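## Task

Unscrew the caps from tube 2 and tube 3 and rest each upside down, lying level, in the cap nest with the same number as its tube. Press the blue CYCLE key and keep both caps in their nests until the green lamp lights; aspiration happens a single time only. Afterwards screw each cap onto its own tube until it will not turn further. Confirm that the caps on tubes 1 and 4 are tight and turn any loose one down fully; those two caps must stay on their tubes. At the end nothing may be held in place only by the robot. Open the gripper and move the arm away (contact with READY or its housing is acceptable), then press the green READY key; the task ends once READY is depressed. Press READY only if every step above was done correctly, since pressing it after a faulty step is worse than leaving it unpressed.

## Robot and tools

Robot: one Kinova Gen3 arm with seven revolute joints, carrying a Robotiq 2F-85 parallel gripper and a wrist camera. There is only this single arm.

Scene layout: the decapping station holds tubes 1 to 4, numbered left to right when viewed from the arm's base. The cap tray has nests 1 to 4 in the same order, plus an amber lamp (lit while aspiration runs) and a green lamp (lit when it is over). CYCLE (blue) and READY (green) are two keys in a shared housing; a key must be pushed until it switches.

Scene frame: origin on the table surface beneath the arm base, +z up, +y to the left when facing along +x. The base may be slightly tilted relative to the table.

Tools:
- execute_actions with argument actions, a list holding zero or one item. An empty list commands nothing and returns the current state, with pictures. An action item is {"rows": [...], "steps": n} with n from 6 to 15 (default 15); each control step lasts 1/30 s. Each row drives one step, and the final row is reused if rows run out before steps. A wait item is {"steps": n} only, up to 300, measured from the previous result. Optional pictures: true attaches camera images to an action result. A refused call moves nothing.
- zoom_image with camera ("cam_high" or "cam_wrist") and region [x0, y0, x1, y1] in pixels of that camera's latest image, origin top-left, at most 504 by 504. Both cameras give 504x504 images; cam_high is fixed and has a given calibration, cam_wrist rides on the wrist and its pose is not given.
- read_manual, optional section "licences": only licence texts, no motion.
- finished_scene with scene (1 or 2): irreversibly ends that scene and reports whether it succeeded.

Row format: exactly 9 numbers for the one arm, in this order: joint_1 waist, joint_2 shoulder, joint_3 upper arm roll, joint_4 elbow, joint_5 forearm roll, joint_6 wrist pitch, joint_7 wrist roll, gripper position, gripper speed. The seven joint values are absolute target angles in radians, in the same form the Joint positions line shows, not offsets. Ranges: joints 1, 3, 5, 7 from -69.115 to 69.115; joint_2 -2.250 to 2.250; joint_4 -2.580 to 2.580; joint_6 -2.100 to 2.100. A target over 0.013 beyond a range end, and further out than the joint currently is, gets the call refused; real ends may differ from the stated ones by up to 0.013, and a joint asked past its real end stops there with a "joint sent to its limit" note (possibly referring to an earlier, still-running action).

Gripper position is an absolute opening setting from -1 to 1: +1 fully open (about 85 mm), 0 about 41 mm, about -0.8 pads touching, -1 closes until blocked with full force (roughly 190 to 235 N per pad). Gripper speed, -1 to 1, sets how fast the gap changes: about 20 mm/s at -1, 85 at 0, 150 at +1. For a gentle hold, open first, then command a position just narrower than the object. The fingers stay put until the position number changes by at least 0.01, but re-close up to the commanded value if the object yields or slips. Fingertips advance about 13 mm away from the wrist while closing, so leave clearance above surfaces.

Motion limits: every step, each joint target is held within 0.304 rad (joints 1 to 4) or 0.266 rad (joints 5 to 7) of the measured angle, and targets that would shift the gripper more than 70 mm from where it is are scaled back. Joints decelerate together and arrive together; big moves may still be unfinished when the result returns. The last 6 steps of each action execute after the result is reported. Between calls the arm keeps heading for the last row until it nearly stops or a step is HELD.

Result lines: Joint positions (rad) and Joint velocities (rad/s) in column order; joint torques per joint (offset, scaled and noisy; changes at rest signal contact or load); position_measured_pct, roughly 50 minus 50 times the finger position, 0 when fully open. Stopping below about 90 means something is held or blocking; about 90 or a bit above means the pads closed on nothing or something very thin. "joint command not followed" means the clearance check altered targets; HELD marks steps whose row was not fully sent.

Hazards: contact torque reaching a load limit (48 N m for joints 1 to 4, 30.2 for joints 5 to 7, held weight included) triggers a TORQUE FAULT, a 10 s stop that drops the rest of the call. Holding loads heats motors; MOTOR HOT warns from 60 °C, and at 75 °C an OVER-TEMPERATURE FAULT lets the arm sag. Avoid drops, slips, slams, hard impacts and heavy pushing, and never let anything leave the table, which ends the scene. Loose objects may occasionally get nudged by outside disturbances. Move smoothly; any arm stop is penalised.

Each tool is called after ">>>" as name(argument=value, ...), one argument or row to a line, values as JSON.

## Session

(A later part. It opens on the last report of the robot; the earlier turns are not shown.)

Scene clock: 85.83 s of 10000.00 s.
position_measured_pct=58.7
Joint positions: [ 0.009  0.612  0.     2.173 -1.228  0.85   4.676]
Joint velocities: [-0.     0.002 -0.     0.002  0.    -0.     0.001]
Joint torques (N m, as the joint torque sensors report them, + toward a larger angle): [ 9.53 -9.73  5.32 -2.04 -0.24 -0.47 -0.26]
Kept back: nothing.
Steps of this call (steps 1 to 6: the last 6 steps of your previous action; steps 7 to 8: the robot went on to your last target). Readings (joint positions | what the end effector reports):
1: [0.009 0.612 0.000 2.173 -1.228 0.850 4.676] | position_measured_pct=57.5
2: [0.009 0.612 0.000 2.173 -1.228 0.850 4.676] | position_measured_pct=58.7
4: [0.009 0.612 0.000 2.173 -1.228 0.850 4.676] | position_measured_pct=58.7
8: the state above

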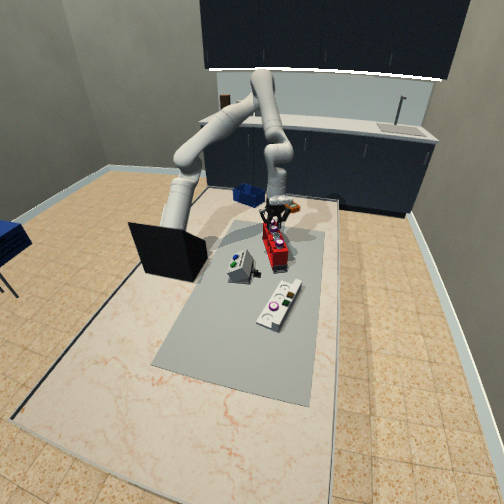

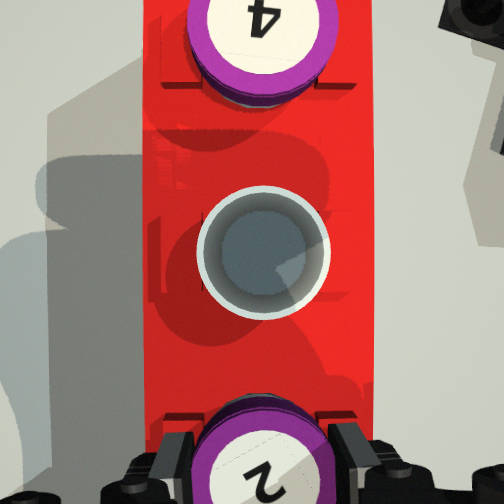

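>>> execute_actions(
  actions=[
    {"rows": [[0.0091,0.6117,0,2.1727,-1.2272,0.8501,5.4265,-0.24,-0.2]], "steps": 15},
  ],
  pictures=false,
)

>>> execute_actions(
  actions=[
    {"rows": [[0.0099,0.6111,0,2.1725,-1.2259,0.8507,6.0265,-0.24,-0.2]], "steps": 15},
  ],
  pictures=false,
)

>>> execute_actions(
  actions=[
    {"rows": [[0.0106,0.6104,0,2.1723,-1.2245,0.8514,6.6265,-0.24,-0.2]], "steps": 15},
  ],
  pictures=false,
)

>>> execute_actions(
  actions=[
    {"rows": [[0.0114,0.6097,0,2.1720,-1.2232,0.8520,7.2265,-0.24,-0.2]], "steps": 15},
  ],
  pictures=false,
)

>>> execute_actions(
  actions=[
    {"rows": [[0.0122,0.6090,0,2.1718,-1.2219,0.8526,7.8265,-0.24,-0.2]], "steps": 15},
  ],
  pictures=false,
)

Scene clock: 88.53 s of 10000.00 s.
position_measured_pct=58.7
Joint positions: [ 0.009  0.612  0.     2.173 -1.227  0.85   4.938]
Joint velocities: [-0.    -0.     0.002 -0.001  0.003  0.001  1.215]
Joint torques (N m, as the joint torque sensors report them, + toward a larger angle): [  9.88 -10.23   5.42  -2.32  -0.16  -0.36  -0.1 ]
Steps of this call (steps 1 to 15: the robot went on to your last target; steps 16 to 72: nothing new was sent; steps 73 to 81: the first 9 steps of this action). Readings (joint positions | what the end effector reports):
73: [0.009 0.612 0.000 2.173 -1.228 0.850 4.678] | position_measured_pct=58.7
74: [0.009 0.612 0.000 2.173 -1.228 0.850 4.687] | position_measured_pct=58.7
76: [0.009 0.612 0.000 2.173 -1.228 0.850 4.738] | position_measured_pct=58.7
80: [0.009 0.612 0.000 2.173 -1.227 0.850 4.898] | position_measured_pct=58.7
81: the state above

Scene clock: 89.03 s of 10000.00 s.
position_measured_pct=58.7
Joint positions: [ 0.01   0.611  0.001  2.173 -1.225  0.85   5.548]
Joint velocities: [ 0.001 -0.001  0.001 -0.     0.002 -0.     1.217]
Joint torques (N m, as the joint torque sensors report them, + toward a larger angle): [  9.51 -10.1    5.01  -2.71  -0.5   -0.08  -0.27]
Steps of this call (steps 1 to 6: the last 6 steps of your previous action; steps 7 to 15: the first 9 steps of this action). Readings (joint positions | what the end effector reports):
7: [0.010 0.611 0.001 2.173 -1.227 0.850 5.223] | position_measured_pct=58.7
8: [0.010 0.611 0.001 2.173 -1.227 0.850 5.263] | position_measured_pct=58.7
10: [0.010 0.611 0.001 2.173 -1.226 0.850 5.345] | position_measured_pct=58.7
14: [0.010 0.611 0.001 2.173 -1.226 0.850 5.507] | position_measured_pct=58.7
15: the state above

Scene clock: 89.53 s of 10000.00 s.
position_measured_pct=58.7
Joint positions: [ 0.011  0.611  0.001  2.173 -1.225  0.85   6.158]
Joint velocities: [-0.001 -0.001  0.002 -0.001  0.001  0.     1.216]
Joint torques (N m, as the joint torque sensors report them, + toward a larger angle): [  9.84 -10.27   4.68  -2.82  -0.35   0.51   0.16]
Steps of this call (steps 1 to 6: the last 6 steps of your previous action; steps 7 to 15: the first 9 steps of this action). Readings (joint positions | what the end effector reports):
7: [0.010 0.611 0.001 2.174 -1.225 0.850 5.832] | position_measured_pct=58.7
8: [0.011 0.611 0.001 2.174 -1.225 0.850 5.873] | position_measured_pct=58.7
10: [0.011 0.611 0.001 2.174 -1.225 0.850 5.954] | position_measured_pct=58.7
14: [0.011 0.611 0.001 2.173 -1.225 0.850 6.117] | position_measured_pct=58.7
15: the state above

Scene clock: 90.03 s of 10000.00 s.
position_measured_pct=58.7
Joint positions: [ 0.012  0.61   0.001  2.173 -1.224  0.85   6.767]
Joint velocities: [0.001 0.002 0.001 0.    0.001 0.    1.217]
Joint torques (N m, as the joint torque sensors report them, + toward a larger angle): [  9.69 -10.87   4.53  -2.86   0.01   0.8    0.27]
Steps of this call (steps 1 to 6: the last 6 steps of your previous action; steps 7 to 15: the first 9 steps of this action). Readings (joint positions | what the end effector reports):
7: [0.011 0.611 0.001 2.174 -1.225 0.850 6.442] | position_measured_pct=58.7
8: [0.011 0.611 0.001 2.174 -1.225 0.850 6.483] | position_measured_pct=58.7
10: [0.011 0.610 0.001 2.174 -1.225 0.850 6.564] | position_measured_pct=58.7
14: [0.012 0.610 0.001 2.173 -1.224 0.850 6.727] | position_measured_pct=58.7
15: the state above

Scene clock: 90.53 s of 10000.00 s.
position_measured_pct=58.7
Joint positions: [ 0.013  0.61   0.001  2.173 -1.224  0.851  7.377]
Joint velocities: [ 0.001 -0.    -0.    -0.001  0.001  0.001  1.218]
Joint torques (N m, as the joint torque sensors report them, + toward a larger angle): [  9.22 -11.06   4.34  -2.11   0.36   0.82   0.33]
Steps of this call (steps 1 to 6: the last 6 steps of your previous action; steps 7 to 15: the first 9 steps of this action). Readings (joint positions | what the end effector reports):
7: [0.012 0.610 0.001 2.173 -1.224 0.850 7.052] | position_measured_pct=58.7
8: [0.012 0.610 0.001 2.173 -1.224 0.850 7.092] | position_measured_pct=58.7
10: [0.013 0.610 0.001 2.173 -1.224 0.850 7.174] | position_measured_pct=58.7
14: [0.013 0.610 0.001 2.173 -1.224 0.850 7.336] | position_measured_pct=58.7
15: the state above

>>> execute_actions(
  actions=[
    {"rows": [[0.0130,0.6083,0,2.1715,-1.2205,0.8532,8.45,-0.24,-0.2]], "steps": 15},
  ],
  pictures=false,
)

>>> execute_actions(
  actions=[
    {"rows": [[0.0137,0.6076,0,2.1713,-1.2192,0.8539,9.06,-0.24,-0.2]], "steps": 15},
  ],
  pictures=false,
)

>>> execute_actions(
  actions=[
    {"rows": [[0.0145,0.6070,0,2.1711,-1.2178,0.8545,9.67,-0.24,-0.2]], "steps": 15},
  ],
  pictures=false,
)

>>> execute_actions(
  actions=[
    {"rows": [[0.0153,0.6063,0,2.1708,-1.2165,0.8551,10.28,-0.24,-0.2]], "steps": 15},
  ],
  pictures=false,
)

>>> execute_actions(
  actions=[
    {"rows": [[0.0160,0.6056,0,2.1706,-1.2152,0.8557,10.89,-0.24,-0.2]], "steps": 15},
  ],
  pictures=false,
)

Scene clock: 91.27 s of 10000.00 s.
position_measured_pct=58.7
Joint positions: [ 0.014  0.61   0.001  2.172 -1.223  0.852  8.088]
Joint velocities: [ 0.001 -0.002  0.    -0.003  0.004  0.002  1.216]
Joint torques (N m, as the joint torque sensors report them, + toward a larger angle): [  9.2  -11.06   4.59  -1.91   0.43   0.52  -0.06]
Steps of this call (steps 1 to 6: the last 6 steps of your previous action; steps 7 to 13: the robot went on to your last target; steps 14 to 22: the first 9 steps of this action). Readings (joint positions | what the end effector reports):
14: [0.013 0.610 0.001 2.172 -1.224 0.851 7.827] | position_measured_pct=58.7
15: [0.014 0.610 0.001 2.172 -1.224 0.851 7.836] | position_measured_pct=58.7
17: [0.014 0.610 0.001 2.172 -1.223 0.851 7.887] | position_measured_pct=58.7
21: [0.014 0.610 0.001 2.172 -1.223 0.852 8.047] | position_measured_pct=58.7
22: the state above

Scene clock: 91.77 s of 10000.00 s.
position_measured_pct=58.7
Joint positions: [ 0.014  0.609  0.001  2.171 -1.221  0.853  8.697]
Joint velocities: [ 0.    -0.001 -0.    -0.     0.004  0.002  1.218]
Joint torques (N m, as the joint torque sensors report them, + toward a larger angle): [  9.38 -10.36   4.68  -1.38   0.52   0.36  -0.19]
Steps of this call (steps 1 to 6: the last 6 steps of your previous action; steps 7 to 15: the first 9 steps of this action). Readings (joint positions | what the end effector reports):
7: [0.014 0.609 0.001 2.171 -1.222 0.852 8.372] | position_measured_pct=58.7
8: [0.014 0.609 0.001 2.171 -1.222 0.852 8.413] | position_measured_pct=58.7
10: [0.014 0.609 0.001 2.171 -1.221 0.852 8.494] | position_measured_pct=58.7
14: [0.014 0.609 0.001 2.171 -1.221 0.853 8.657] | position_measured_pct=58.7
15: the state above

Scene clock: 92.27 s of 10000.00 s.
position_measured_pct=58.7
Joint positions: [ 0.015  0.607  0.001  2.17  -1.219  0.854  9.307]
Joint velocities: [ 0.001 -0.004 -0.001 -0.     0.002  0.001  1.219]
Joint torques (N m, as the joint torque sensors report them, + toward a larger angle): [ 9.52 -9.82  5.32 -1.26  0.36 -0.07  0.03]
Steps of this call (steps 1 to 6: the last 6 steps of your previous action; steps 7 to 15: the first 9 steps of this action). Readings (joint positions | what the end effector reports):
7: [0.014 0.608 0.001 2.171 -1.220 0.853 8.982] | position_measured_pct=58.7
8: [0.014 0.608 0.001 2.171 -1.220 0.853 9.023] | position_measured_pct=58.7
10: [0.015 0.608 0.001 2.171 -1.220 0.853 9.104] | position_measured_pct=58.7
14: [0.015 0.607 0.001 2.170 -1.219 0.854 9.267] | position_measured_pct=58.7
15: the state above

Scene clock: 92.77 s of 10000.00 s.
position_measured_pct=58.7
Joint positions: [ 0.015  0.606  0.     2.17  -1.217  0.855  9.917]
Joint velocities: [ 0.002  0.001 -0.     0.002  0.003  0.002  1.22 ]
Joint torques (N m, as the joint torque sensors report them, + toward a larger angle): [ 9.66 -9.56  5.31 -1.5  -0.15 -0.32 -0.26]
Steps of this call (steps 1 to 6: the last 6 steps of your previous action; steps 7 to 15: the first 9 steps of this action). Readings (joint positions | what the end effector reports):
7: [0.015 0.606 0.000 2.170 -1.218 0.854 9.592] | position_measured_pct=58.7
8: [0.015 0.606 0.000 2.170 -1.218 0.855 9.633] | position_measured_pct=58.7
10: [0.015 0.606 0.000 2.170 -1.218 0.855 9.714] | position_measured_pct=58.7
14: [0.015 0.606 0.000 2.170 -1.217 0.855 9.877] | position_measured_pct=58.7
15: the state above

Scene clock: 93.27 s of 10000.00 s.
position_measured_pct=58.7
Joint positions: [ 0.016  0.605 -0.     2.17  -1.216  0.856 10.527]
Joint velocities: [ 0.002 -0.001 -0.     0.002  0.002  0.001  1.219]
Joint torques (N m, as the joint torque sensors report them, + toward a larger angle): [  9.82 -10.16   5.51  -1.93  -0.1   -0.26  -0.47]
Steps of this call (steps 1 to 6: the last 6 steps of your previous action; steps 7 to 15: the first 9 steps of this action). Readings (joint positions | what the end effector reports):
7: [0.016 0.606 0.000 2.170 -1.217 0.855 10.202] | position_measured_pct=58.7
8: [0.016 0.606 0.000 2.170 -1.217 0.855 10.243] | position_measured_pct=58.7
10: [0.016 0.606 0.000 2.170 -1.216 0.855 10.324] | position_measured_pct=58.7
14: [0.016 0.605 -0.000 2.170 -1.216 0.856 10.487] | position_measured_pct=58.7
15: the state above

>>> execute_actions(
  actions=[
    {"rows": [[0.0261,0.5965,0,2.1674,-1.1975,0.8639,10.97,-0.24,-0.2],[0.0363,0.5874,0,2.1642,-1.1798,0.8721,11.01,-0.24,-0.2],[0.0464,0.5784,0,2.1610,-1.1621,0.8804,11.05,-0.24,-0.2],[0.0565,0.5693,0,2.1577,-1.1444,0.8886,11.09,-0.24,-0.2],[0.0667,0.5602,0,2.1545,-1.1267,0.8968,11.13,-0.24,-0.2],[0.0768,0.5511,0,2.1513,-1.1090,0.9050,11.17,-0.24,-0.2],[0.0768,0.5511,0,2.1513,-1.1090,0.9050,11.21,-0.24,-0.2],[0.0983,0.5801,0,2.1276,-1.0958,0.9095,11.25,-0.24,-0.2],[0.1198,0.6091,0,2.1039,-1.0826,0.9139,11.29,-0.24,-0.2],[0.1413,0.6381,0,2.0802,-1.0695,0.9184,11.33,-0.24,-0.2],[0.1627,0.6671,0,2.0565,-1.0563,0.9228,11.37,-0.24,-0.2],[0.1842,0.6961,0,2.0328,-1.0431,0.9273,11.41,-0.24,-0.2],[0.2057,0.7251,0,2.0091,-1.0299,0.9317,11.45,-0.24,-0.2],[0.2272,0.7542,0,1.9854,-1.0167,0.9362,11.49,-0.24,-0.2],[0.2487,0.7832,0,1.9617,-1.0036,0.9406,11.53,-0.24,-0.2]], "steps": 15},
  ],
  pictures=false,
)

>>> execute_actions(
  actions=[
    {"rows": [[0.2702,0.8122,0,1.9380,-0.9904,0.9451,11.57,-0.24,-0.2],[0.2917,0.8412,0,1.9143,-0.9772,0.9495,11.61,-0.24,-0.2],[0.3131,0.8702,0,1.8906,-0.9640,0.9540,11.65,-0.24,-0.2],[0.3346,0.8992,0,1.8669,-0.9509,0.9584,11.69,-0.24,-0.2],[0.3561,0.9282,0,1.8432,-0.9377,0.9629,11.73,-0.24,-0.2],[0.3776,0.9572,0,1.8195,-0.9245,0.9673,11.77,-0.24,-0.2],[0.3764,0.9851,0,1.8044,-0.9335,0.9598,11.81,-0.24,-0.2],[0.3752,1.0131,0,1.7894,-0.9426,0.9522,11.85,-0.24,-0.2],[0.3740,1.0410,0,1.7743,-0.9516,0.9447,11.89,-0.24,-0.2],[0.3728,1.0689,0,1.7592,-0.9607,0.9372,11.93,-0.24,-0.2],[0.3716,1.0969,0,1.7441,-0.9697,0.9296,11.97,-0.24,-0.2],[0.3704,1.1248,0,1.7291,-0.9788,0.9221,12.01,-0.24,-0.2],[0.3692,1.1527,0,1.7140,-0.9878,0.9146,12.05,-0.24,-0.2],[0.3680,1.1807,0,1.6989,-0.9968,0.9070,12.09,-0.24,-0.2],[0.3668,1.2086,0,1.6838,-1.0059,0.8995,12.115,-0.24,-0.2]], "steps": 15},
  ],
  pictures=false,
)

>>> execute_actions(
  actions=[
    {"rows": [[0.3656,1.2365,0,1.6688,-1.0149,0.8920,12.115,-0.24,-0.2],[0.3644,1.2645,0,1.6537,-1.0240,0.8844,12.115,-0.24,-0.2],[0.3632,1.2924,0,1.6386,-1.0330,0.8769,12.115,-0.24,-0.2]], "steps": 15},
  ],
  pictures=false,
)

>>> execute_actions(
  actions=[
    {"steps": 8},
  ],
  pictures=true,
)

Scene clock: 99.70 s of 10000.00 s.
position_measured_pct=58.7
Joint positions: [ 0.072  0.567 -0.     2.152 -1.126  0.897 11.152]
Joint velocities: [ 0.362  0.061 -0.022 -0.155  0.384  0.173  1.215]
Joint torques (N m, as the joint torque sensors report them, + toward a larger angle): [11.09 -7.37  6.89 -2.76 -0.22 -1.05 -0.1 ]
Steps of this call (steps 1 to 6: the last 6 steps of your previous action; steps 7 to 30: the robot went on to your last target; steps 31 to 184: nothing new was sent; steps 185 to 193: the first 9 steps of this action). Readings (joint positions | what the end effector reports):
185: [0.016 0.605 -0.000 2.170 -1.215 0.856 10.891] | position_measured_pct=58.7
186: [0.018 0.604 -0.000 2.170 -1.213 0.857 10.901] | position_measured_pct=58.7
188: [0.027 0.596 -0.001 2.168 -1.199 0.863 10.951] | position_measured_pct=58.7
192: [0.061 0.567 0.000 2.156 -1.139 0.891 11.111] | position_measured_pct=58.7
193: the state above

Scene clock: 100.20 s of 10000.00 s.
position_measured_pct=58.7
Joint positions: [ 0.344  0.935  0.002  1.842 -0.948  0.956 11.742]
Joint velocities: [ 0.265  0.868  0.01  -0.586  0.064 -0.004  1.216]
Joint torques (N m, as the joint torque sensors report them, + toward a larger angle): [  9.4  -12.56   3.85  -3.2   -0.49   0.23  -0.46]
Steps of this call (steps 1 to 6: the last 6 steps of your previous action; steps 7 to 15: the first 9 steps of this action). Readings (joint positions | what the end effector reports):
7: [0.192 0.698 -0.001 2.028 -1.040 0.928 11.419] | position_measured_pct=58.7
8: [0.213 0.728 -0.001 2.005 -1.027 0.933 11.458] | position_measured_pct=58.7
10: [0.255 0.788 -0.000 1.957 -1.001 0.942 11.539] | position_measured_pct=58.7
14: [0.333 0.906 0.001 1.862 -0.952 0.956 11.701] | position_measured_pct=58.7
15: the state above

Scene clock: 100.70 s of 10000.00 s.
position_measured_pct=58.7
Joint positions: [ 0.363  1.284  0.     1.641 -1.033  0.877 12.115]
Joint velocities: [ 0.002  0.044 -0.001 -0.028 -0.014 -0.002  0.   ]
Joint torques (N m, as the joint torque sensors report them, + toward a larger angle): [ 13.71 -18.2    6.46  -3.81  -0.38  -0.03  -0.28]
Steps of this call (steps 1 to 6: the last 6 steps of your previous action; steps 7 to 15: the first 9 steps of this action). Readings (joint positions | what the end effector reports):
7: [0.366 1.136 0.000 1.723 -0.976 0.923 12.023] | position_measured_pct=58.7
8: [0.366 1.164 0.000 1.708 -0.987 0.914 12.055] | position_measured_pct=58.7
10: [0.366 1.220 0.000 1.677 -1.008 0.897 12.097] | position_measured_pct=58.7
14: [0.363 1.282 0.000 1.643 -1.031 0.877 12.115] | position_measured_pct=58.7
15: the state above

Scene clock: 100.97 s of 10000.00 s.
position_measured_pct=58.7
Joint positions: [ 0.363  1.292  0.     1.639 -1.033  0.877 12.115]
Joint velocities: [-0.001  0.007 -0.    -0.002 -0.    -0.     0.   ]
Joint torques (N m, as the joint torque sensors report them, + toward a larger angle): [ 13.51 -15.49   6.35  -3.44  -0.35  -0.34  -0.26]
Kept back: nothing.
Steps of this call (steps 1 to 6: the last 6 steps of your previous action; steps 7 to 8: the robot went on to your last target). Readings (joint positions | what the end effector reports):
1: [0.363 1.286 0.000 1.640 -1.033 0.877 12.115] | position_measured_pct=58.7
2: [0.363 1.287 0.000 1.639 -1.033 0.877 12.115] | position_measured_pct=58.7
4: [0.363 1.289 0.000 1.639 -1.033 0.877 12.115] | position_measured_pct=58.7
8: the state above

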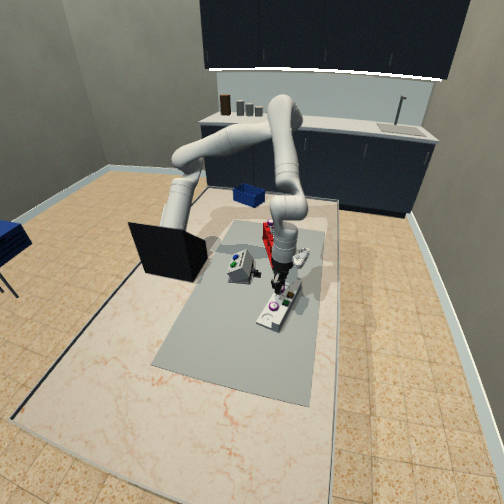

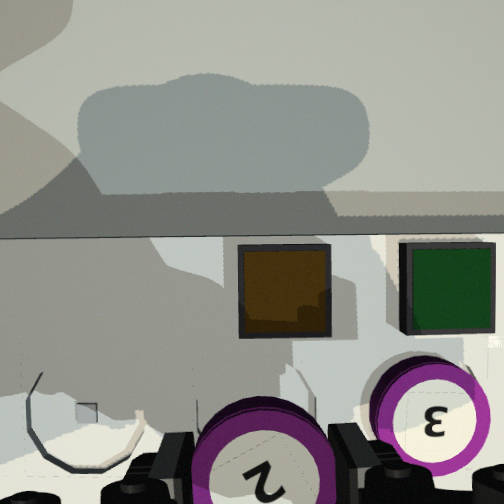

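>>> zoom_image(
  camera="cam_wrist",
  region=[10, 340, 250, 504],
)

>>> zoom_image(
  camera="cam_wrist",
  region=[264, 340, 504, 504],
)

Region (10, 340, 250, 504) of cam_wrist's 504x504 image, scaled by 2.100; it fills the top 344 rows of this view, and the rest is white.

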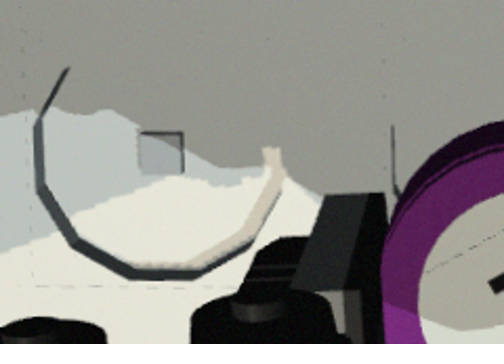

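Region (264, 340, 504, 504) of cam_wrist's 504x504 image, scaled by 2.100; it fills the top 344 rows of this view, and the rest is white.

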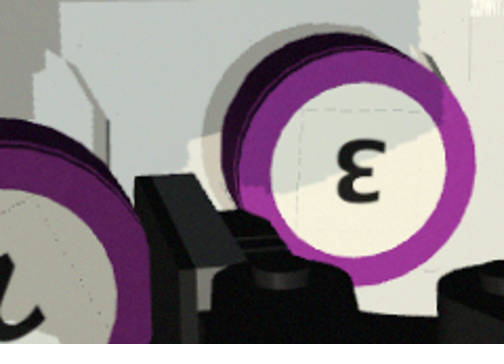

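>>> execute_actions(
  actions=[
    {"rows": [[0.3569,1.2988,0,1.6372,-1.0425,0.8736,12.121,-0.24,-0.2],[0.3506,1.3052,0,1.6357,-1.0520,0.8702,12.127,-0.24,-0.2],[0.3443,1.3116,0,1.6343,-1.0615,0.8669,12.133,-0.24,-0.2],[0.3380,1.3179,0,1.6329,-1.0709,0.8635,12.138,-0.24,-0.2],[0.3317,1.3243,0,1.6314,-1.0804,0.8602,12.144,-0.24,-0.2],[0.3254,1.3307,0,1.6300,-1.0899,0.8568,12.150,-0.24,-0.2]], "steps": 14},
  ],
  pictures=false,
)

>>> execute_actions(
  actions=[
    {"steps": 10},
  ],
  pictures=true,
)

Scene clock: 104.43 s of 10000.00 s.
position_measured_pct=58.7
Joint positions: [ 0.327  1.329 -0.001  1.631 -1.088  0.857 12.149]
Joint velocities: [-0.016  0.017 -0.021  0.003 -0.07  -0.018  0.045]
Joint torques (N m, as the joint torque sensors report them, + toward a larger angle): [ 17.02 -18.89   8.31  -3.58  -0.49  -0.14  -0.45]
Steps of this call (steps 1 to 15: the robot went on to your last target; steps 16 to 96: nothing new was sent; steps 97 to 104: the first 8 steps of this action). Readings (joint positions | what the end effector reports):
97: [0.362 1.294 0.000 1.638 -1.034 0.877 12.116] | position_measured_pct=58.7
98: [0.357 1.298 0.001 1.637 -1.040 0.874 12.119] | position_measured_pct=58.7
100: [0.346 1.310 0.000 1.635 -1.056 0.869 12.130] | position_measured_pct=58.7
104: the state above

Scene clock: 104.77 s of 10000.00 s.
position_measured_pct=58.7
Joint positions: [ 0.326  1.331 -0.     1.63  -1.09   0.857 12.15 ]
Joint velocities: [-0.002  0.001  0.001  0.     0.     0.    -0.   ]
Joint torques (N m, as the joint torque sensors report them, + toward a larger angle): [ 13.48 -15.5    6.3   -2.79  -0.37  -0.3   -0.31]
Kept back: nothing.
Steps of this call (steps 1 to 6: the last 6 steps of your previous action; steps 7 to 10: the robot went on to your last target). Readings (joint positions | what the end effector reports):
1: [0.327 1.329 -0.001 1.631 -1.090 0.857 12.150] | position_measured_pct=58.7
2: [0.327 1.329 -0.001 1.630 -1.090 0.857 12.150] | position_measured_pct=58.7
4: [0.326 1.330 -0.000 1.630 -1.090 0.857 12.150] | position_measured_pct=58.7
8: [0.326 1.330 -0.000 1.630 -1.090 0.857 12.150] | position_measured_pct=58.7
10: the state above

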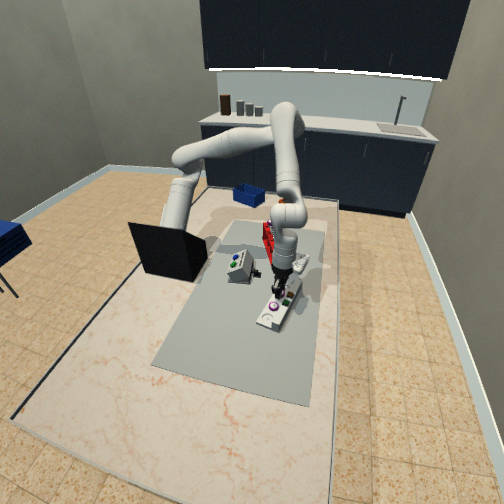

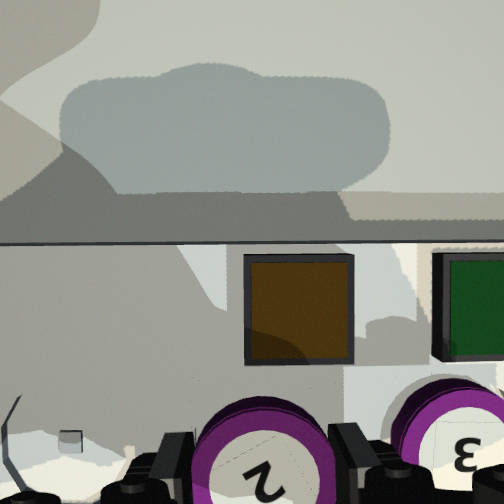

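>>> zoom_image(
  camera="cam_wrist",
  region=[0, 384, 160, 504],
)

Region (0, 384, 160, 504) of cam_wrist's 504x504 image, scaled by 3.150; it fills the top 378 rows of this view, and the rest is white.

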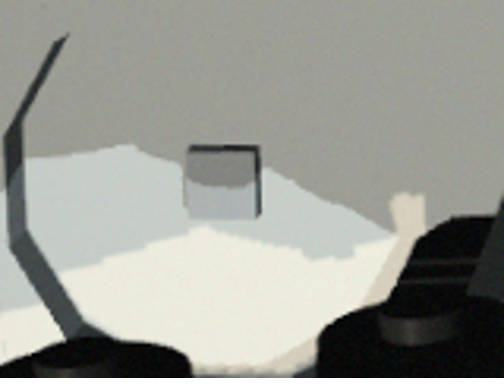

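>>> execute_actions(
  actions=[
    {"rows": [[0.3249,1.3310,0,1.6277,-1.0888,0.8577,12.150,-0.24,-0.2],[0.3191,1.3372,0,1.6269,-1.0982,0.8543,12.156,-0.24,-0.2],[0.3148,1.3418,0,1.6264,-1.1053,0.8517,12.160,-0.24,-0.2],[0.3119,1.3449,0,1.6260,-1.1100,0.8500,12.163,-0.24,-0.2],[0.3105,1.3465,0,1.6258,-1.1124,0.8492,12.164,-0.24,-0.2],[0.3090,1.3480,0,1.6256,-1.1147,0.8483,12.166,-0.24,-0.2],[0.3083,1.3488,0,1.6255,-1.1159,0.8479,12.166,-0.24,-0.2],[0.3076,1.3495,0,1.6254,-1.1171,0.8474,12.167,-0.24,-0.2],[0.3069,1.3503,0,1.6253,-1.1183,0.8470,12.168,-0.24,-0.2]], "steps": 15},
  ],
  pictures=false,
)

>>> execute_actions(
  actions=[
    {"steps": 10},
  ],
  pictures=true,
)

Scene clock: 106.63 s of 10000.00 s.
position_measured_pct=58.7
Joint positions: [ 0.308  1.349 -0.     1.625 -1.117  0.848 12.167]
Joint velocities: [-0.023  0.028  0.004 -0.006 -0.038 -0.014  0.027]
Joint torques (N m, as the joint torque sensors report them, + toward a larger angle): [ 13.8  -15.35   6.7   -2.37  -0.37  -0.38  -0.17]
Steps of this call (steps 1 to 15: the robot went on to your last target; steps 16 to 47: nothing new was sent; steps 48 to 56: the first 9 steps of this action). Readings (joint positions | what the end effector reports):
48: [0.325 1.331 0.000 1.629 -1.090 0.857 12.150] | position_measured_pct=58.7
49: [0.324 1.332 0.000 1.628 -1.090 0.857 12.151] | position_measured_pct=58.7
51: [0.316 1.341 0.001 1.626 -1.102 0.853 12.158] | position_measured_pct=58.7
55: [0.309 1.348 -0.000 1.626 -1.116 0.848 12.166] | position_measured_pct=58.7
56: the state above

Scene clock: 106.97 s of 10000.00 s.
position_measured_pct=58.7
Joint positions: [ 0.307  1.35  -0.     1.625 -1.118  0.847 12.168]
Joint velocities: [-0.     0.001  0.001 -0.001 -0.    -0.    -0.   ]
Joint torques (N m, as the joint torque sensors report them, + toward a larger angle): [ 13.71 -15.55   6.52  -2.47  -0.35  -0.24  -0.3 ]
Kept back: nothing.
Steps of this call (steps 1 to 6: the last 6 steps of your previous action; steps 7 to 10: the robot went on to your last target). Readings (joint positions | what the end effector reports):
1: [0.308 1.350 -0.000 1.625 -1.118 0.847 12.168] | position_measured_pct=58.7
2: [0.307 1.350 -0.000 1.625 -1.118 0.847 12.168] | position_measured_pct=58.7
4: [0.307 1.350 -0.000 1.625 -1.118 0.847 12.168] | position_measured_pct=58.7
8: [0.307 1.350 -0.000 1.625 -1.118 0.847 12.168] | position_measured_pct=58.7
10: the state above

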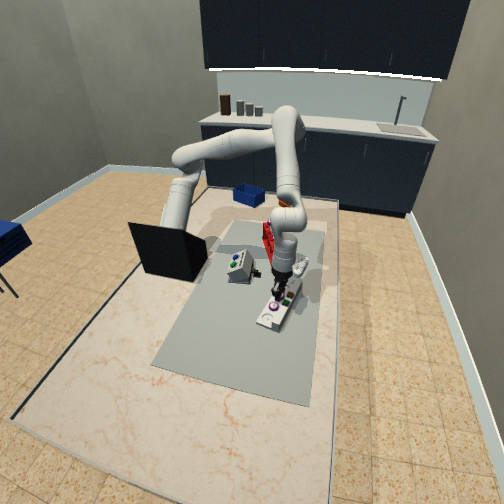

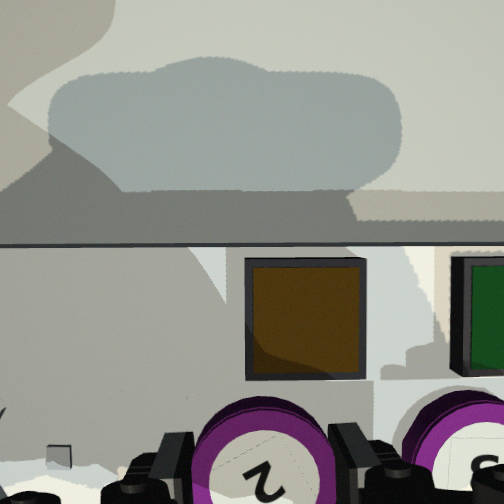

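>>> zoom_image(
  camera="cam_wrist",
  region=[0, 404, 140, 504],
)

Region (0, 404, 140, 504) of cam_wrist's 504x504 image, scaled by 3.600; it fills the top 360 rows of this view, and the rest is white.

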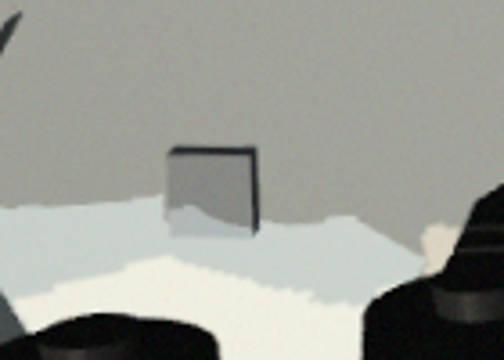

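>>> execute_actions(
  actions=[
    {"rows": [[0.3069,1.3503,0,1.6253,-1.1183,0.8470,12.168,-0.10,-0.3]], "steps": 10},
  ],
  pictures=false,
)

>>> execute_actions(
  actions=[
    {"steps": 6},
  ],
  pictures=true,
)

Scene clock: 108.20 s of 10000.00 s.
position_measured_pct=56.0
Joint positions: [ 0.307  1.35   0.     1.625 -1.118  0.847 12.168]
Joint velocities: [ 0.     0.001  0.     0.003 -0.     0.    -0.   ]
Joint torques (N m, as the joint torque sensors report them, + toward a larger angle): [ 13.73 -15.38   6.43  -2.54  -0.38  -0.21  -0.27]
Steps of this call (steps 1 to 15: the robot went on to your last target; steps 16 to 33: nothing new was sent; steps 34 to 37: the first 4 steps of this action). Readings (joint positions | what the end effector reports):
34: [0.307 1.350 0.000 1.625 -1.118 0.847 12.168] | position_measured_pct=58.7
35: [0.307 1.350 -0.000 1.625 -1.118 0.847 12.168] | position_measured_pct=58.7
37: the state above

Scene clock: 108.40 s of 10000.00 s.
position_measured_pct=54.8
Joint positions: [ 0.307  1.35   0.     1.625 -1.118  0.847 12.168]
Joint velocities: [-0.    -0.    -0.    -0.001 -0.001  0.    -0.   ]
Joint torques (N m, as the joint torque sensors report them, + toward a larger angle): [ 13.62 -15.44   6.46  -2.51  -0.24  -0.27  -0.29]
Kept back: nothing.
Steps of this call (steps 1 to 6: the last 6 steps of your previous action). Readings (joint positions | what the end effector reports):
1: [0.307 1.350 0.000 1.625 -1.118 0.847 12.168] | position_measured_pct=55.6
2: [0.307 1.350 0.000 1.625 -1.118 0.847 12.168] | position_measured_pct=55.2
4: [0.307 1.350 0.000 1.625 -1.118 0.847 12.168] | position_measured_pct=55.2
6: the state above

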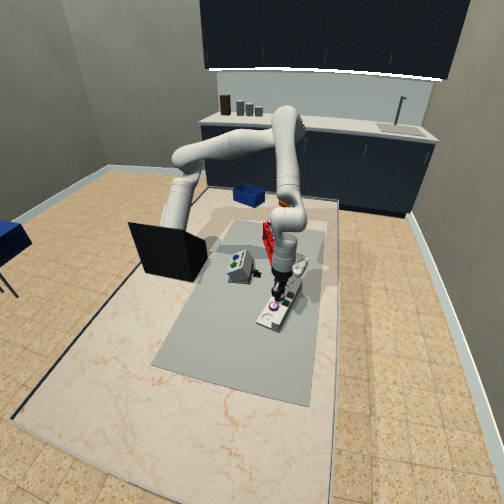

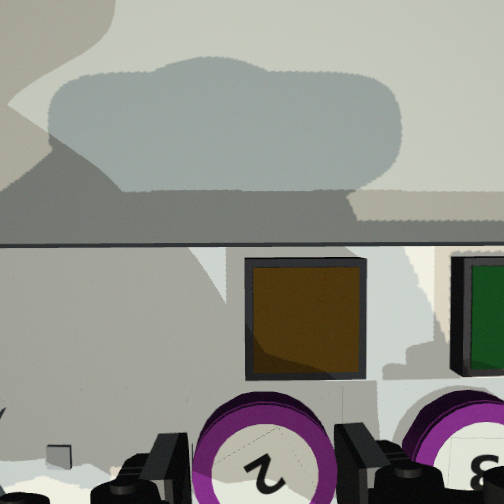

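>>> execute_actions(
  actions=[
    {"rows": [[0.3127,1.3441,0,1.6261,-1.1089,0.8504,12.162,-0.10,-0.3],[0.3213,1.3349,0,1.6272,-1.0947,0.8556,12.154,-0.10,-0.3],[0.3329,1.3225,0,1.6287,-1.0759,0.8624,12.142,-0.10,-0.3],[0.3473,1.3070,0,1.6306,-1.0523,0.8710,12.128,-0.10,-0.3],[0.3618,1.2916,0,1.6325,-1.0288,0.8795,12.114,-0.10,-0.3],[0.3762,1.2761,0,1.6344,-1.0052,0.8881,12.100,-0.10,-0.3]], "steps": 15},
  ],
  pictures=false,
)

>>> execute_actions(
  actions=[
    {"steps": 8},
  ],
  pictures=true,
)

Scene clock: 110.80 s of 10000.00 s.
position_measured_pct=54.8
Joint positions: [ 0.373  1.28   0.002  1.633 -1.008  0.887 12.102]
Joint velocities: [ 0.029 -0.031  0.024  0.002  0.147  0.047 -0.085]
Joint torques (N m, as the joint torque sensors report them, + toward a larger angle): [  8.94 -10.72   3.77  -2.41  -0.25  -0.15  -0.34]
Steps of this call (steps 1 to 15: the robot went on to your last target; steps 16 to 63: nothing new was sent; steps 64 to 72: the first 9 steps of this action). Readings (joint positions | what the end effector reports):
64: [0.308 1.349 -0.000 1.626 -1.117 0.847 12.167] | position_measured_pct=54.8
65: [0.313 1.344 -0.001 1.627 -1.111 0.850 12.164] | position_measured_pct=54.8
67: [0.328 1.328 -0.001 1.628 -1.088 0.858 12.150] | position_measured_pct=54.8
71: [0.369 1.283 0.001 1.633 -1.017 0.884 12.107] | position_measured_pct=54.8
72: the state above

Scene clock: 111.07 s of 10000.00 s.
position_measured_pct=54.8
Joint positions: [ 0.376  1.277  0.     1.634 -1.005  0.888 12.1  ]
Joint velocities: [ 0.005 -0.005  0.     0.001  0.    -0.     0.   ]
Joint torques (N m, as the joint torque sensors report them, + toward a larger angle): [ 13.2  -15.38   6.23  -3.35  -0.25  -0.29  -0.32]
Kept back: nothing.
Steps of this call (steps 1 to 6: the last 6 steps of your previous action; steps 7 to 8: the robot went on to your last target). Readings (joint positions | what the end effector reports):
1: [0.373 1.279 0.002 1.633 -1.006 0.887 12.100] | position_measured_pct=54.8
2: [0.374 1.279 0.001 1.634 -1.005 0.888 12.100] | position_measured_pct=54.8
4: [0.375 1.278 0.000 1.634 -1.005 0.888 12.100] | position_measured_pct=54.8
8: the state above

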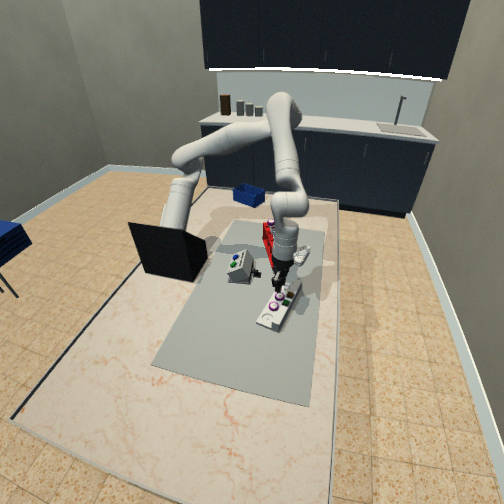

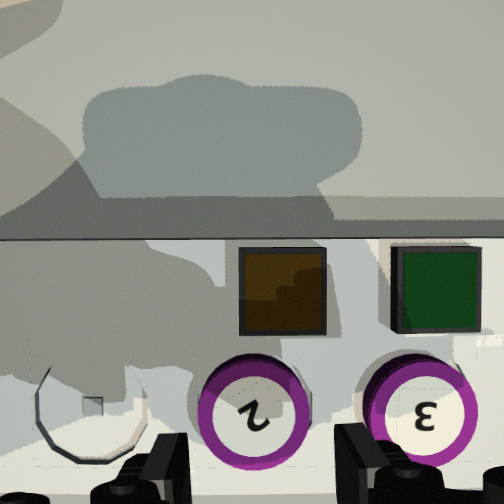

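>>> zoom_image(
  camera="cam_wrist",
  region=[180, 330, 500, 490],
)

Region (180, 330, 500, 490) of cam_wrist's 504x504 image, scaled by 1.575.

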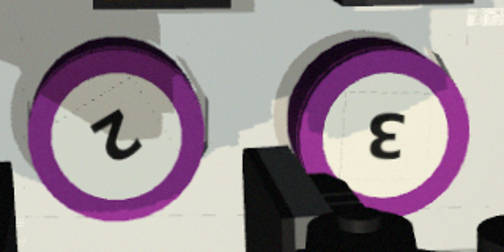

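>>> zoom_image(
  camera="cam_wrist",
  region=[184, 340, 324, 480],
)

Region (184, 340, 324, 480) of cam_wrist's 504x504 image, scaled by 3.600.

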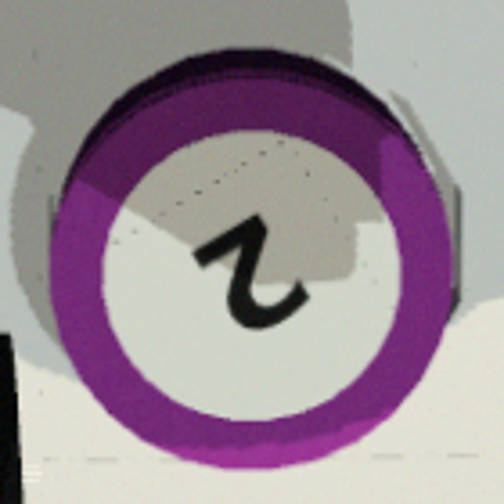

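>>> zoom_image(
  camera="cam_high",
  region=[210, 230, 310, 330],
)

Region (210, 230, 310, 330) of cam_high's 504x504 image, scaled by 5.040, with more detail than that image has.

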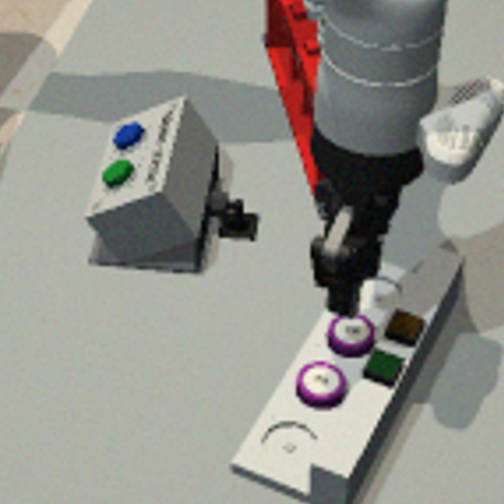

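>>> execute_actions(
  actions=[
    {"rows": [[0.3895,1.2553,0,1.6741,-1.0078,0.8792,12.142,-0.10,0.3],[0.4028,1.2345,0,1.7137,-1.0104,0.8702,12.184,-0.10,0.3],[0.4161,1.2136,0,1.7534,-1.0130,0.8613,12.225,-1,0.5],[0.4294,1.1928,0,1.7931,-1.0156,0.8523,12.267,-1,0.5],[0.4428,1.1720,0,1.8327,-1.0181,0.8434,12.309,-1,0.5],[0.4561,1.1512,0,1.8724,-1.0207,0.8345,12.351,-1,0.5],[0.4694,1.1303,0,1.9121,-1.0233,0.8255,12.392,-1,0.5],[0.4827,1.1095,0,1.9517,-1.0259,0.8166,12.434,-1,0.5],[0.4960,1.0887,0,1.9914,-1.0285,0.8076,12.476,-1,0.5],[0.5093,1.0679,0,2.0311,-1.0311,0.7987,12.518,-1,0.5],[0.5226,1.0471,0,2.0707,-1.0337,0.7898,12.560,-1,0.5],[0.5359,1.0262,0,2.1104,-1.0363,0.7808,12.601,-1,0.5],[0.5492,1.0054,0,2.1501,-1.0389,0.7719,12.643,-1,0.5],[0.5626,0.9846,0,2.1897,-1.0414,0.7630,12.685,-1,0.5],[0.5759,0.9638,0,2.2294,-1.0440,0.7540,12.727,-1,0.5]], "steps": 15},
  ],
  pictures=false,
)

>>> execute_actions(
  actions=[
    {"rows": [[0.5892,0.9429,0,2.2691,-1.0466,0.7451,12.768,-1,0.5],[0.6025,0.9221,0,2.3087,-1.0492,0.7361,12.810,-1,0.5],[0.6158,0.9013,0,2.3484,-1.0518,0.7272,12.852,-1,0.5]], "steps": 15},
  ],
  pictures=false,
)

>>> execute_actions(
  actions=[
    {"steps": 8},
  ],
  pictures=true,
)

Scene clock: 118.37 s of 10000.00 s.
position_measured_pct=72.6
Joint positions: [ 0.442  1.172 -0.     1.825 -1.018  0.845 12.3  ]
Joint velocities: [ 0.369 -0.568  0.007  1.121 -0.069 -0.253  1.199]
Joint torques (N m, as the joint torque sensors report them, + toward a larger angle): [ 12.16 -14.17   5.64  -2.81  -0.18  -0.36  -0.28]
Steps of this call (steps 1 to 15: the robot went on to your last target; steps 16 to 210: nothing new was sent; steps 211 to 219: the first 9 steps of this action). Readings (joint positions | what the end effector reports):
211: [0.377 1.275 -0.000 1.635 -1.005 0.888 12.101] | position_measured_pct=54.8
212: [0.379 1.272 -0.000 1.641 -1.006 0.886 12.106] | position_measured_pct=54.8
214: [0.389 1.255 -0.001 1.668 -1.008 0.880 12.134] | position_measured_pct=55.6
218: [0.430 1.191 -0.000 1.788 -1.016 0.853 12.260] | position_measured_pct=68.7
219: the state above

Scene clock: 118.87 s of 10000.00 s.
position_measured_pct=91.7
Joint positions: [ 0.608  0.914  0.     2.331 -1.05   0.731 12.835]
Joint velocities: [ 0.116 -0.185 -0.002  0.392 -0.024 -0.087  0.414]
Joint torques (N m, as the joint torque sensors report them, + toward a larger angle): [ 7.75 -8.35  3.9  -4.67 -0.65 -0.58 -0.24]
Steps of this call (steps 1 to 6: the last 6 steps of your previous action; steps 7 to 15: the first 9 steps of this action). Readings (joint positions | what the end effector reports):
7: [0.529 1.037 0.000 2.089 -1.035 0.786 12.579] | position_measured_pct=91.7
8: [0.542 1.018 0.000 2.126 -1.037 0.777 12.618] | position_measured_pct=91.7
10: [0.566 0.979 0.000 2.199 -1.042 0.761 12.695] | position_measured_pct=91.7
14: [0.603 0.922 0.000 2.315 -1.049 0.735 12.819] | position_measured_pct=91.7
15: the state above

Scene clock: 119.13 s of 10000.00 s.
position_measured_pct=91.7
Joint positions: [ 0.615  0.903  0.     2.348 -1.052  0.727 12.852]
Joint velocities: [ 0.008 -0.012  0.     0.001 -0.     0.    -0.   ]
Joint torques (N m, as the joint torque sensors report them, + toward a larger angle): [ 7.52 -9.29  3.78 -2.61 -0.35 -0.3  -0.35]
Kept back: nothing.
Steps of this call (steps 1 to 6: the last 6 steps of your previous action; steps 7 to 8: the robot went on to your last target). Readings (joint positions | what the end effector reports):
1: [0.611 0.910 0.000 2.341 -1.051 0.729 12.846] | position_measured_pct=91.7
2: [0.612 0.908 0.000 2.346 -1.051 0.728 12.851] | position_measured_pct=91.7
4: [0.613 0.905 0.000 2.348 -1.052 0.727 12.852] | position_measured_pct=91.7
8: the state above

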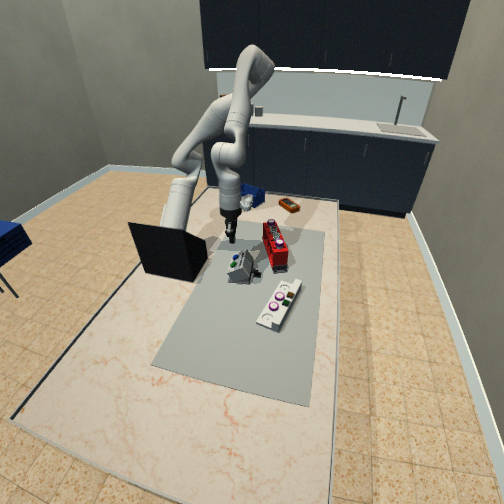

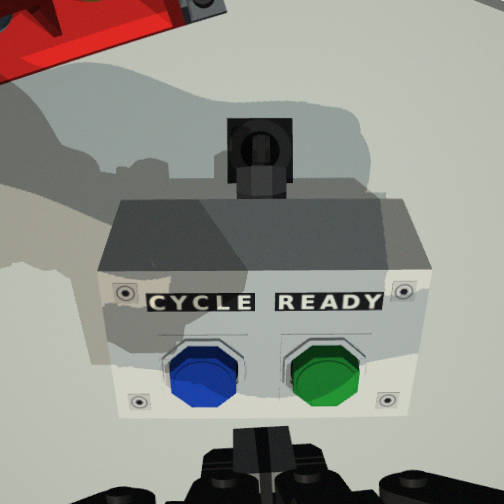

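>>> zoom_image(
  camera="cam_wrist",
  region=[140, 310, 400, 504],
)

Region (140, 310, 400, 504) of cam_wrist's 504x504 image, scaled by 1.938; it fills the top 376 rows of this view, and the rest is white.

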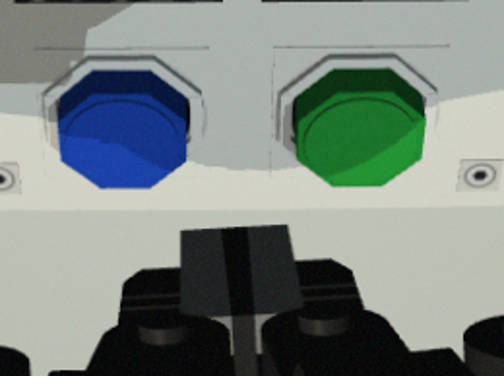

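>>> execute_actions(
  actions=[
    {"rows": [[0.6017,0.9135,0,2.3573,-1.0904,0.7244,12.885,-1,0.5],[0.5875,0.9256,0,2.3662,-1.1290,0.7215,12.918,-1,0.5],[0.5734,0.9378,0,2.3750,-1.1675,0.7187,12.951,-1,0.5],[0.5592,0.9500,0,2.3839,-1.2061,0.7158,12.983,-1,0.5],[0.5451,0.9621,0,2.3928,-1.2447,0.7130,13.016,-1,0.5],[0.5309,0.9743,0,2.4017,-1.2833,0.7101,13.049,-1,0.5],[0.5168,0.9865,0,2.4106,-1.3218,0.7073,13.082,-1,0.5],[0.5026,0.9986,0,2.4195,-1.3604,0.7045,13.115,-1,0.5],[0.4885,1.0108,0,2.4283,-1.3990,0.7016,13.148,-1,0.5],[0.4743,1.0230,0,2.4372,-1.4376,0.6988,13.180,-1,0.5],[0.4602,1.0351,0,2.4461,-1.4761,0.6959,13.213,-1,0.5],[0.4460,1.0473,0,2.4550,-1.5147,0.6931,13.246,-1,0.5]], "steps": 15},
  ],
  pictures=false,
)

>>> execute_actions(
  actions=[
    {"steps": 14},
  ],
  pictures=true,
)

Scene clock: 123.23 s of 10000.00 s.
position_measured_pct=91.7
Joint positions: [ 0.525  0.979 -0.     2.404 -1.294  0.709 13.059]
Joint velocities: [-0.401  0.343 -0.001  0.257 -1.127 -0.083  0.964]
Joint torques (N m, as the joint torque sensors report them, + toward a larger angle): [ 7.97 -9.28  4.09 -1.33 -0.21 -0.12 -0.3 ]
Steps of this call (steps 1 to 30: the robot went on to your last target; steps 31 to 114: nothing new was sent; steps 115 to 123: the first 9 steps of this action). Readings (joint positions | what the end effector reports):
115: [0.615 0.902 0.000 2.349 -1.053 0.727 12.853] | position_measured_pct=91.7
116: [0.610 0.907 0.001 2.351 -1.063 0.726 12.861] | position_measured_pct=91.7
118: [0.589 0.924 0.001 2.363 -1.112 0.722 12.904] | position_measured_pct=91.7
122: [0.538 0.968 -0.000 2.396 -1.257 0.712 13.027] | position_measured_pct=91.7
123: the state above

Scene clock: 123.70 s of 10000.00 s.
position_measured_pct=91.7
Joint positions: [ 0.447  1.047 -0.     2.455 -1.515  0.693 13.246]
Joint velocities: [-0.008  0.009  0.     0.001 -0.     0.     0.   ]
Joint torques (N m, as the joint torque sensors report them, + toward a larger angle): [ 8.38 -9.43  3.88  0.29 -0.33 -0.25 -0.25]
Kept back: nothing.
Steps of this call (steps 1 to 6: the last 6 steps of your previous action; steps 7 to 14: the robot went on to your last target). Readings (joint positions | what the end effector reports):
1: [0.512 0.991 -0.000 2.413 -1.332 0.707 13.091] | position_measured_pct=91.7
2: [0.498 1.003 -0.000 2.422 -1.370 0.704 13.123] | position_measured_pct=91.7
4: [0.471 1.026 -0.000 2.439 -1.446 0.698 13.187] | position_measured_pct=91.7
8: [0.451 1.043 -0.000 2.454 -1.514 0.693 13.246] | position_measured_pct=91.7
14: the state above

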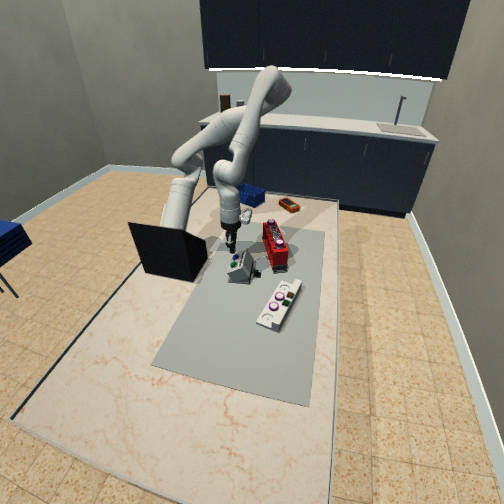

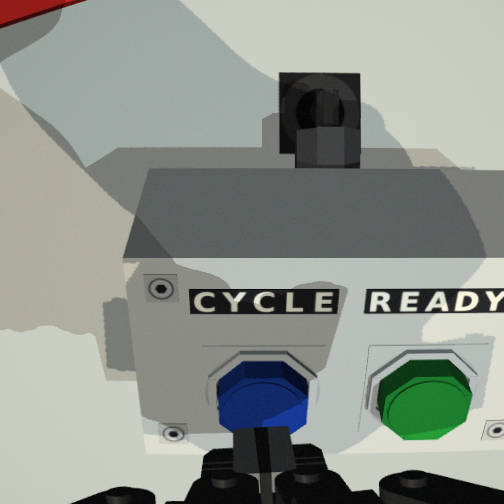

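>>> zoom_image(
  camera="cam_wrist",
  region=[180, 330, 500, 504],
)

Region (180, 330, 500, 504) of cam_wrist's 504x504 image, scaled by 1.575; it fills the top 274 rows of this view, and the rest is white.

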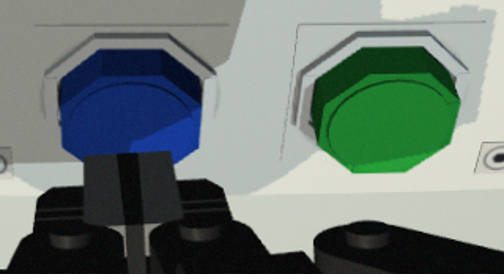

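>>> execute_actions(
  actions=[
    {"rows": [[0.4383,1.0562,0,2.4559,-1.5334,0.6961,13.261,-1,0.5],[0.4279,1.0680,0,2.4570,-1.5582,0.7001,13.281,-1,0.5],[0.4176,1.0799,0,2.4582,-1.5831,0.7042,13.301,-1,0.5],[0.4099,1.0888,0,2.4590,-1.6018,0.7072,13.316,-1,0.5],[0.4073,1.0918,0,2.4593,-1.6080,0.7082,13.321,-1,0.5],[0.4060,1.0932,0,2.4594,-1.6111,0.7087,13.324,-1,0.5],[0.4047,1.0947,0,2.4596,-1.6142,0.7092,13.326,-1,0.5],[0.4034,1.0962,0,2.4597,-1.6173,0.7097,13.329,-1,0.5],[0.4022,1.0977,0,2.4599,-1.6205,0.7102,13.331,-1,0.5],[0.4009,1.0992,0,2.4600,-1.6236,0.7107,13.334,-1,0.5],[0.3996,1.1007,0,2.4602,-1.6267,0.7112,13.336,-1,0.5],[0.3983,1.1021,0,2.4603,-1.6298,0.7117,13.339,-1,0.5],[0.3970,1.1036,0,2.4605,-1.6329,0.7122,13.341,-1,0.5],[0.3957,1.1051,0,2.4606,-1.6360,0.7127,13.344,-1,0.5],[0.3944,1.1066,0,2.4607,-1.6391,0.7132,13.347,-1,0.5]], "steps": 15},
  ],
  pictures=false,
)

>>> execute_actions(
  actions=[
    {"steps": 12},
  ],
  pictures=true,
)

Scene clock: 125.50 s of 10000.00 s.
position_measured_pct=91.7
Joint positions: [ 0.405  1.094 -0.     2.459 -1.617  0.71  13.328]
Joint velocities: [-0.048  0.057  0.004  0.004 -0.101  0.017  0.075]
Joint torques (N m, as the joint torque sensors report them, + toward a larger angle): [ 8.56 -9.75  3.99  0.94 -0.35 -0.3  -0.16]
Steps of this call (steps 1 to 30: the robot went on to your last target; steps 31 to 45: nothing new was sent; steps 46 to 54: the first 9 steps of this action). Readings (joint positions | what the end effector reports):
46: [0.445 1.049 0.000 2.455 -1.516 0.693 13.247] | position_measured_pct=91.7
47: [0.439 1.055 0.001 2.456 -1.526 0.695 13.254] | position_measured_pct=91.7
49: [0.423 1.073 0.000 2.457 -1.561 0.701 13.284] | position_measured_pct=91.7
53: [0.407 1.092 -0.000 2.459 -1.613 0.709 13.325] | position_measured_pct=91.7
54: the state above

Scene clock: 125.90 s of 10000.00 s.
position_measured_pct=91.7
Joint positions: [ 0.395  1.105  0.001  2.461 -1.639  0.713 13.347]
Joint velocities: [-0.001 -0.     0.     0.     0.     0.001  0.   ]
Joint torques (N m, as the joint torque sensors report them, + toward a larger angle): [ 7.9  -9.13  3.21  0.21 -0.52 -0.17 -0.32]
Kept back: nothing.
Steps of this call (steps 1 to 6: the last 6 steps of your previous action; steps 7 to 12: the robot went on to your last target). Readings (joint positions | what the end effector reports):
1: [0.404 1.096 -0.000 2.460 -1.620 0.710 13.331] | position_measured_pct=91.7
2: [0.402 1.098 -0.000 2.460 -1.623 0.711 13.333] | position_measured_pct=91.7
4: [0.399 1.101 -0.000 2.460 -1.629 0.712 13.338] | position_measured_pct=91.7
8: [0.396 1.105 0.001 2.461 -1.638 0.713 13.347] | position_measured_pct=91.7
12: the state above

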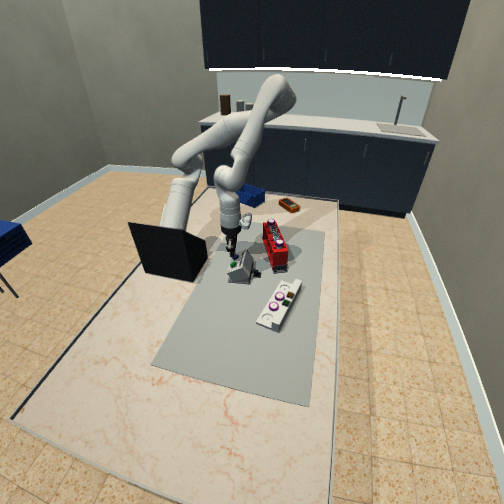

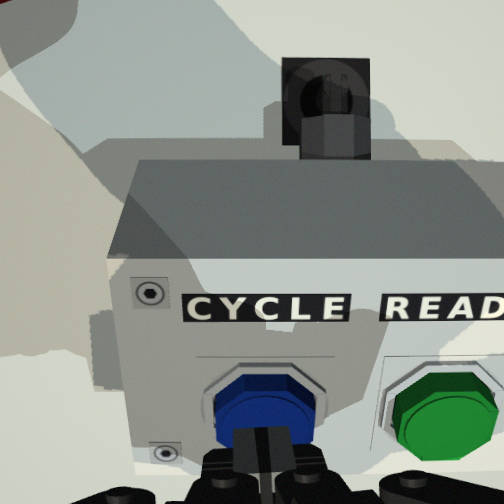

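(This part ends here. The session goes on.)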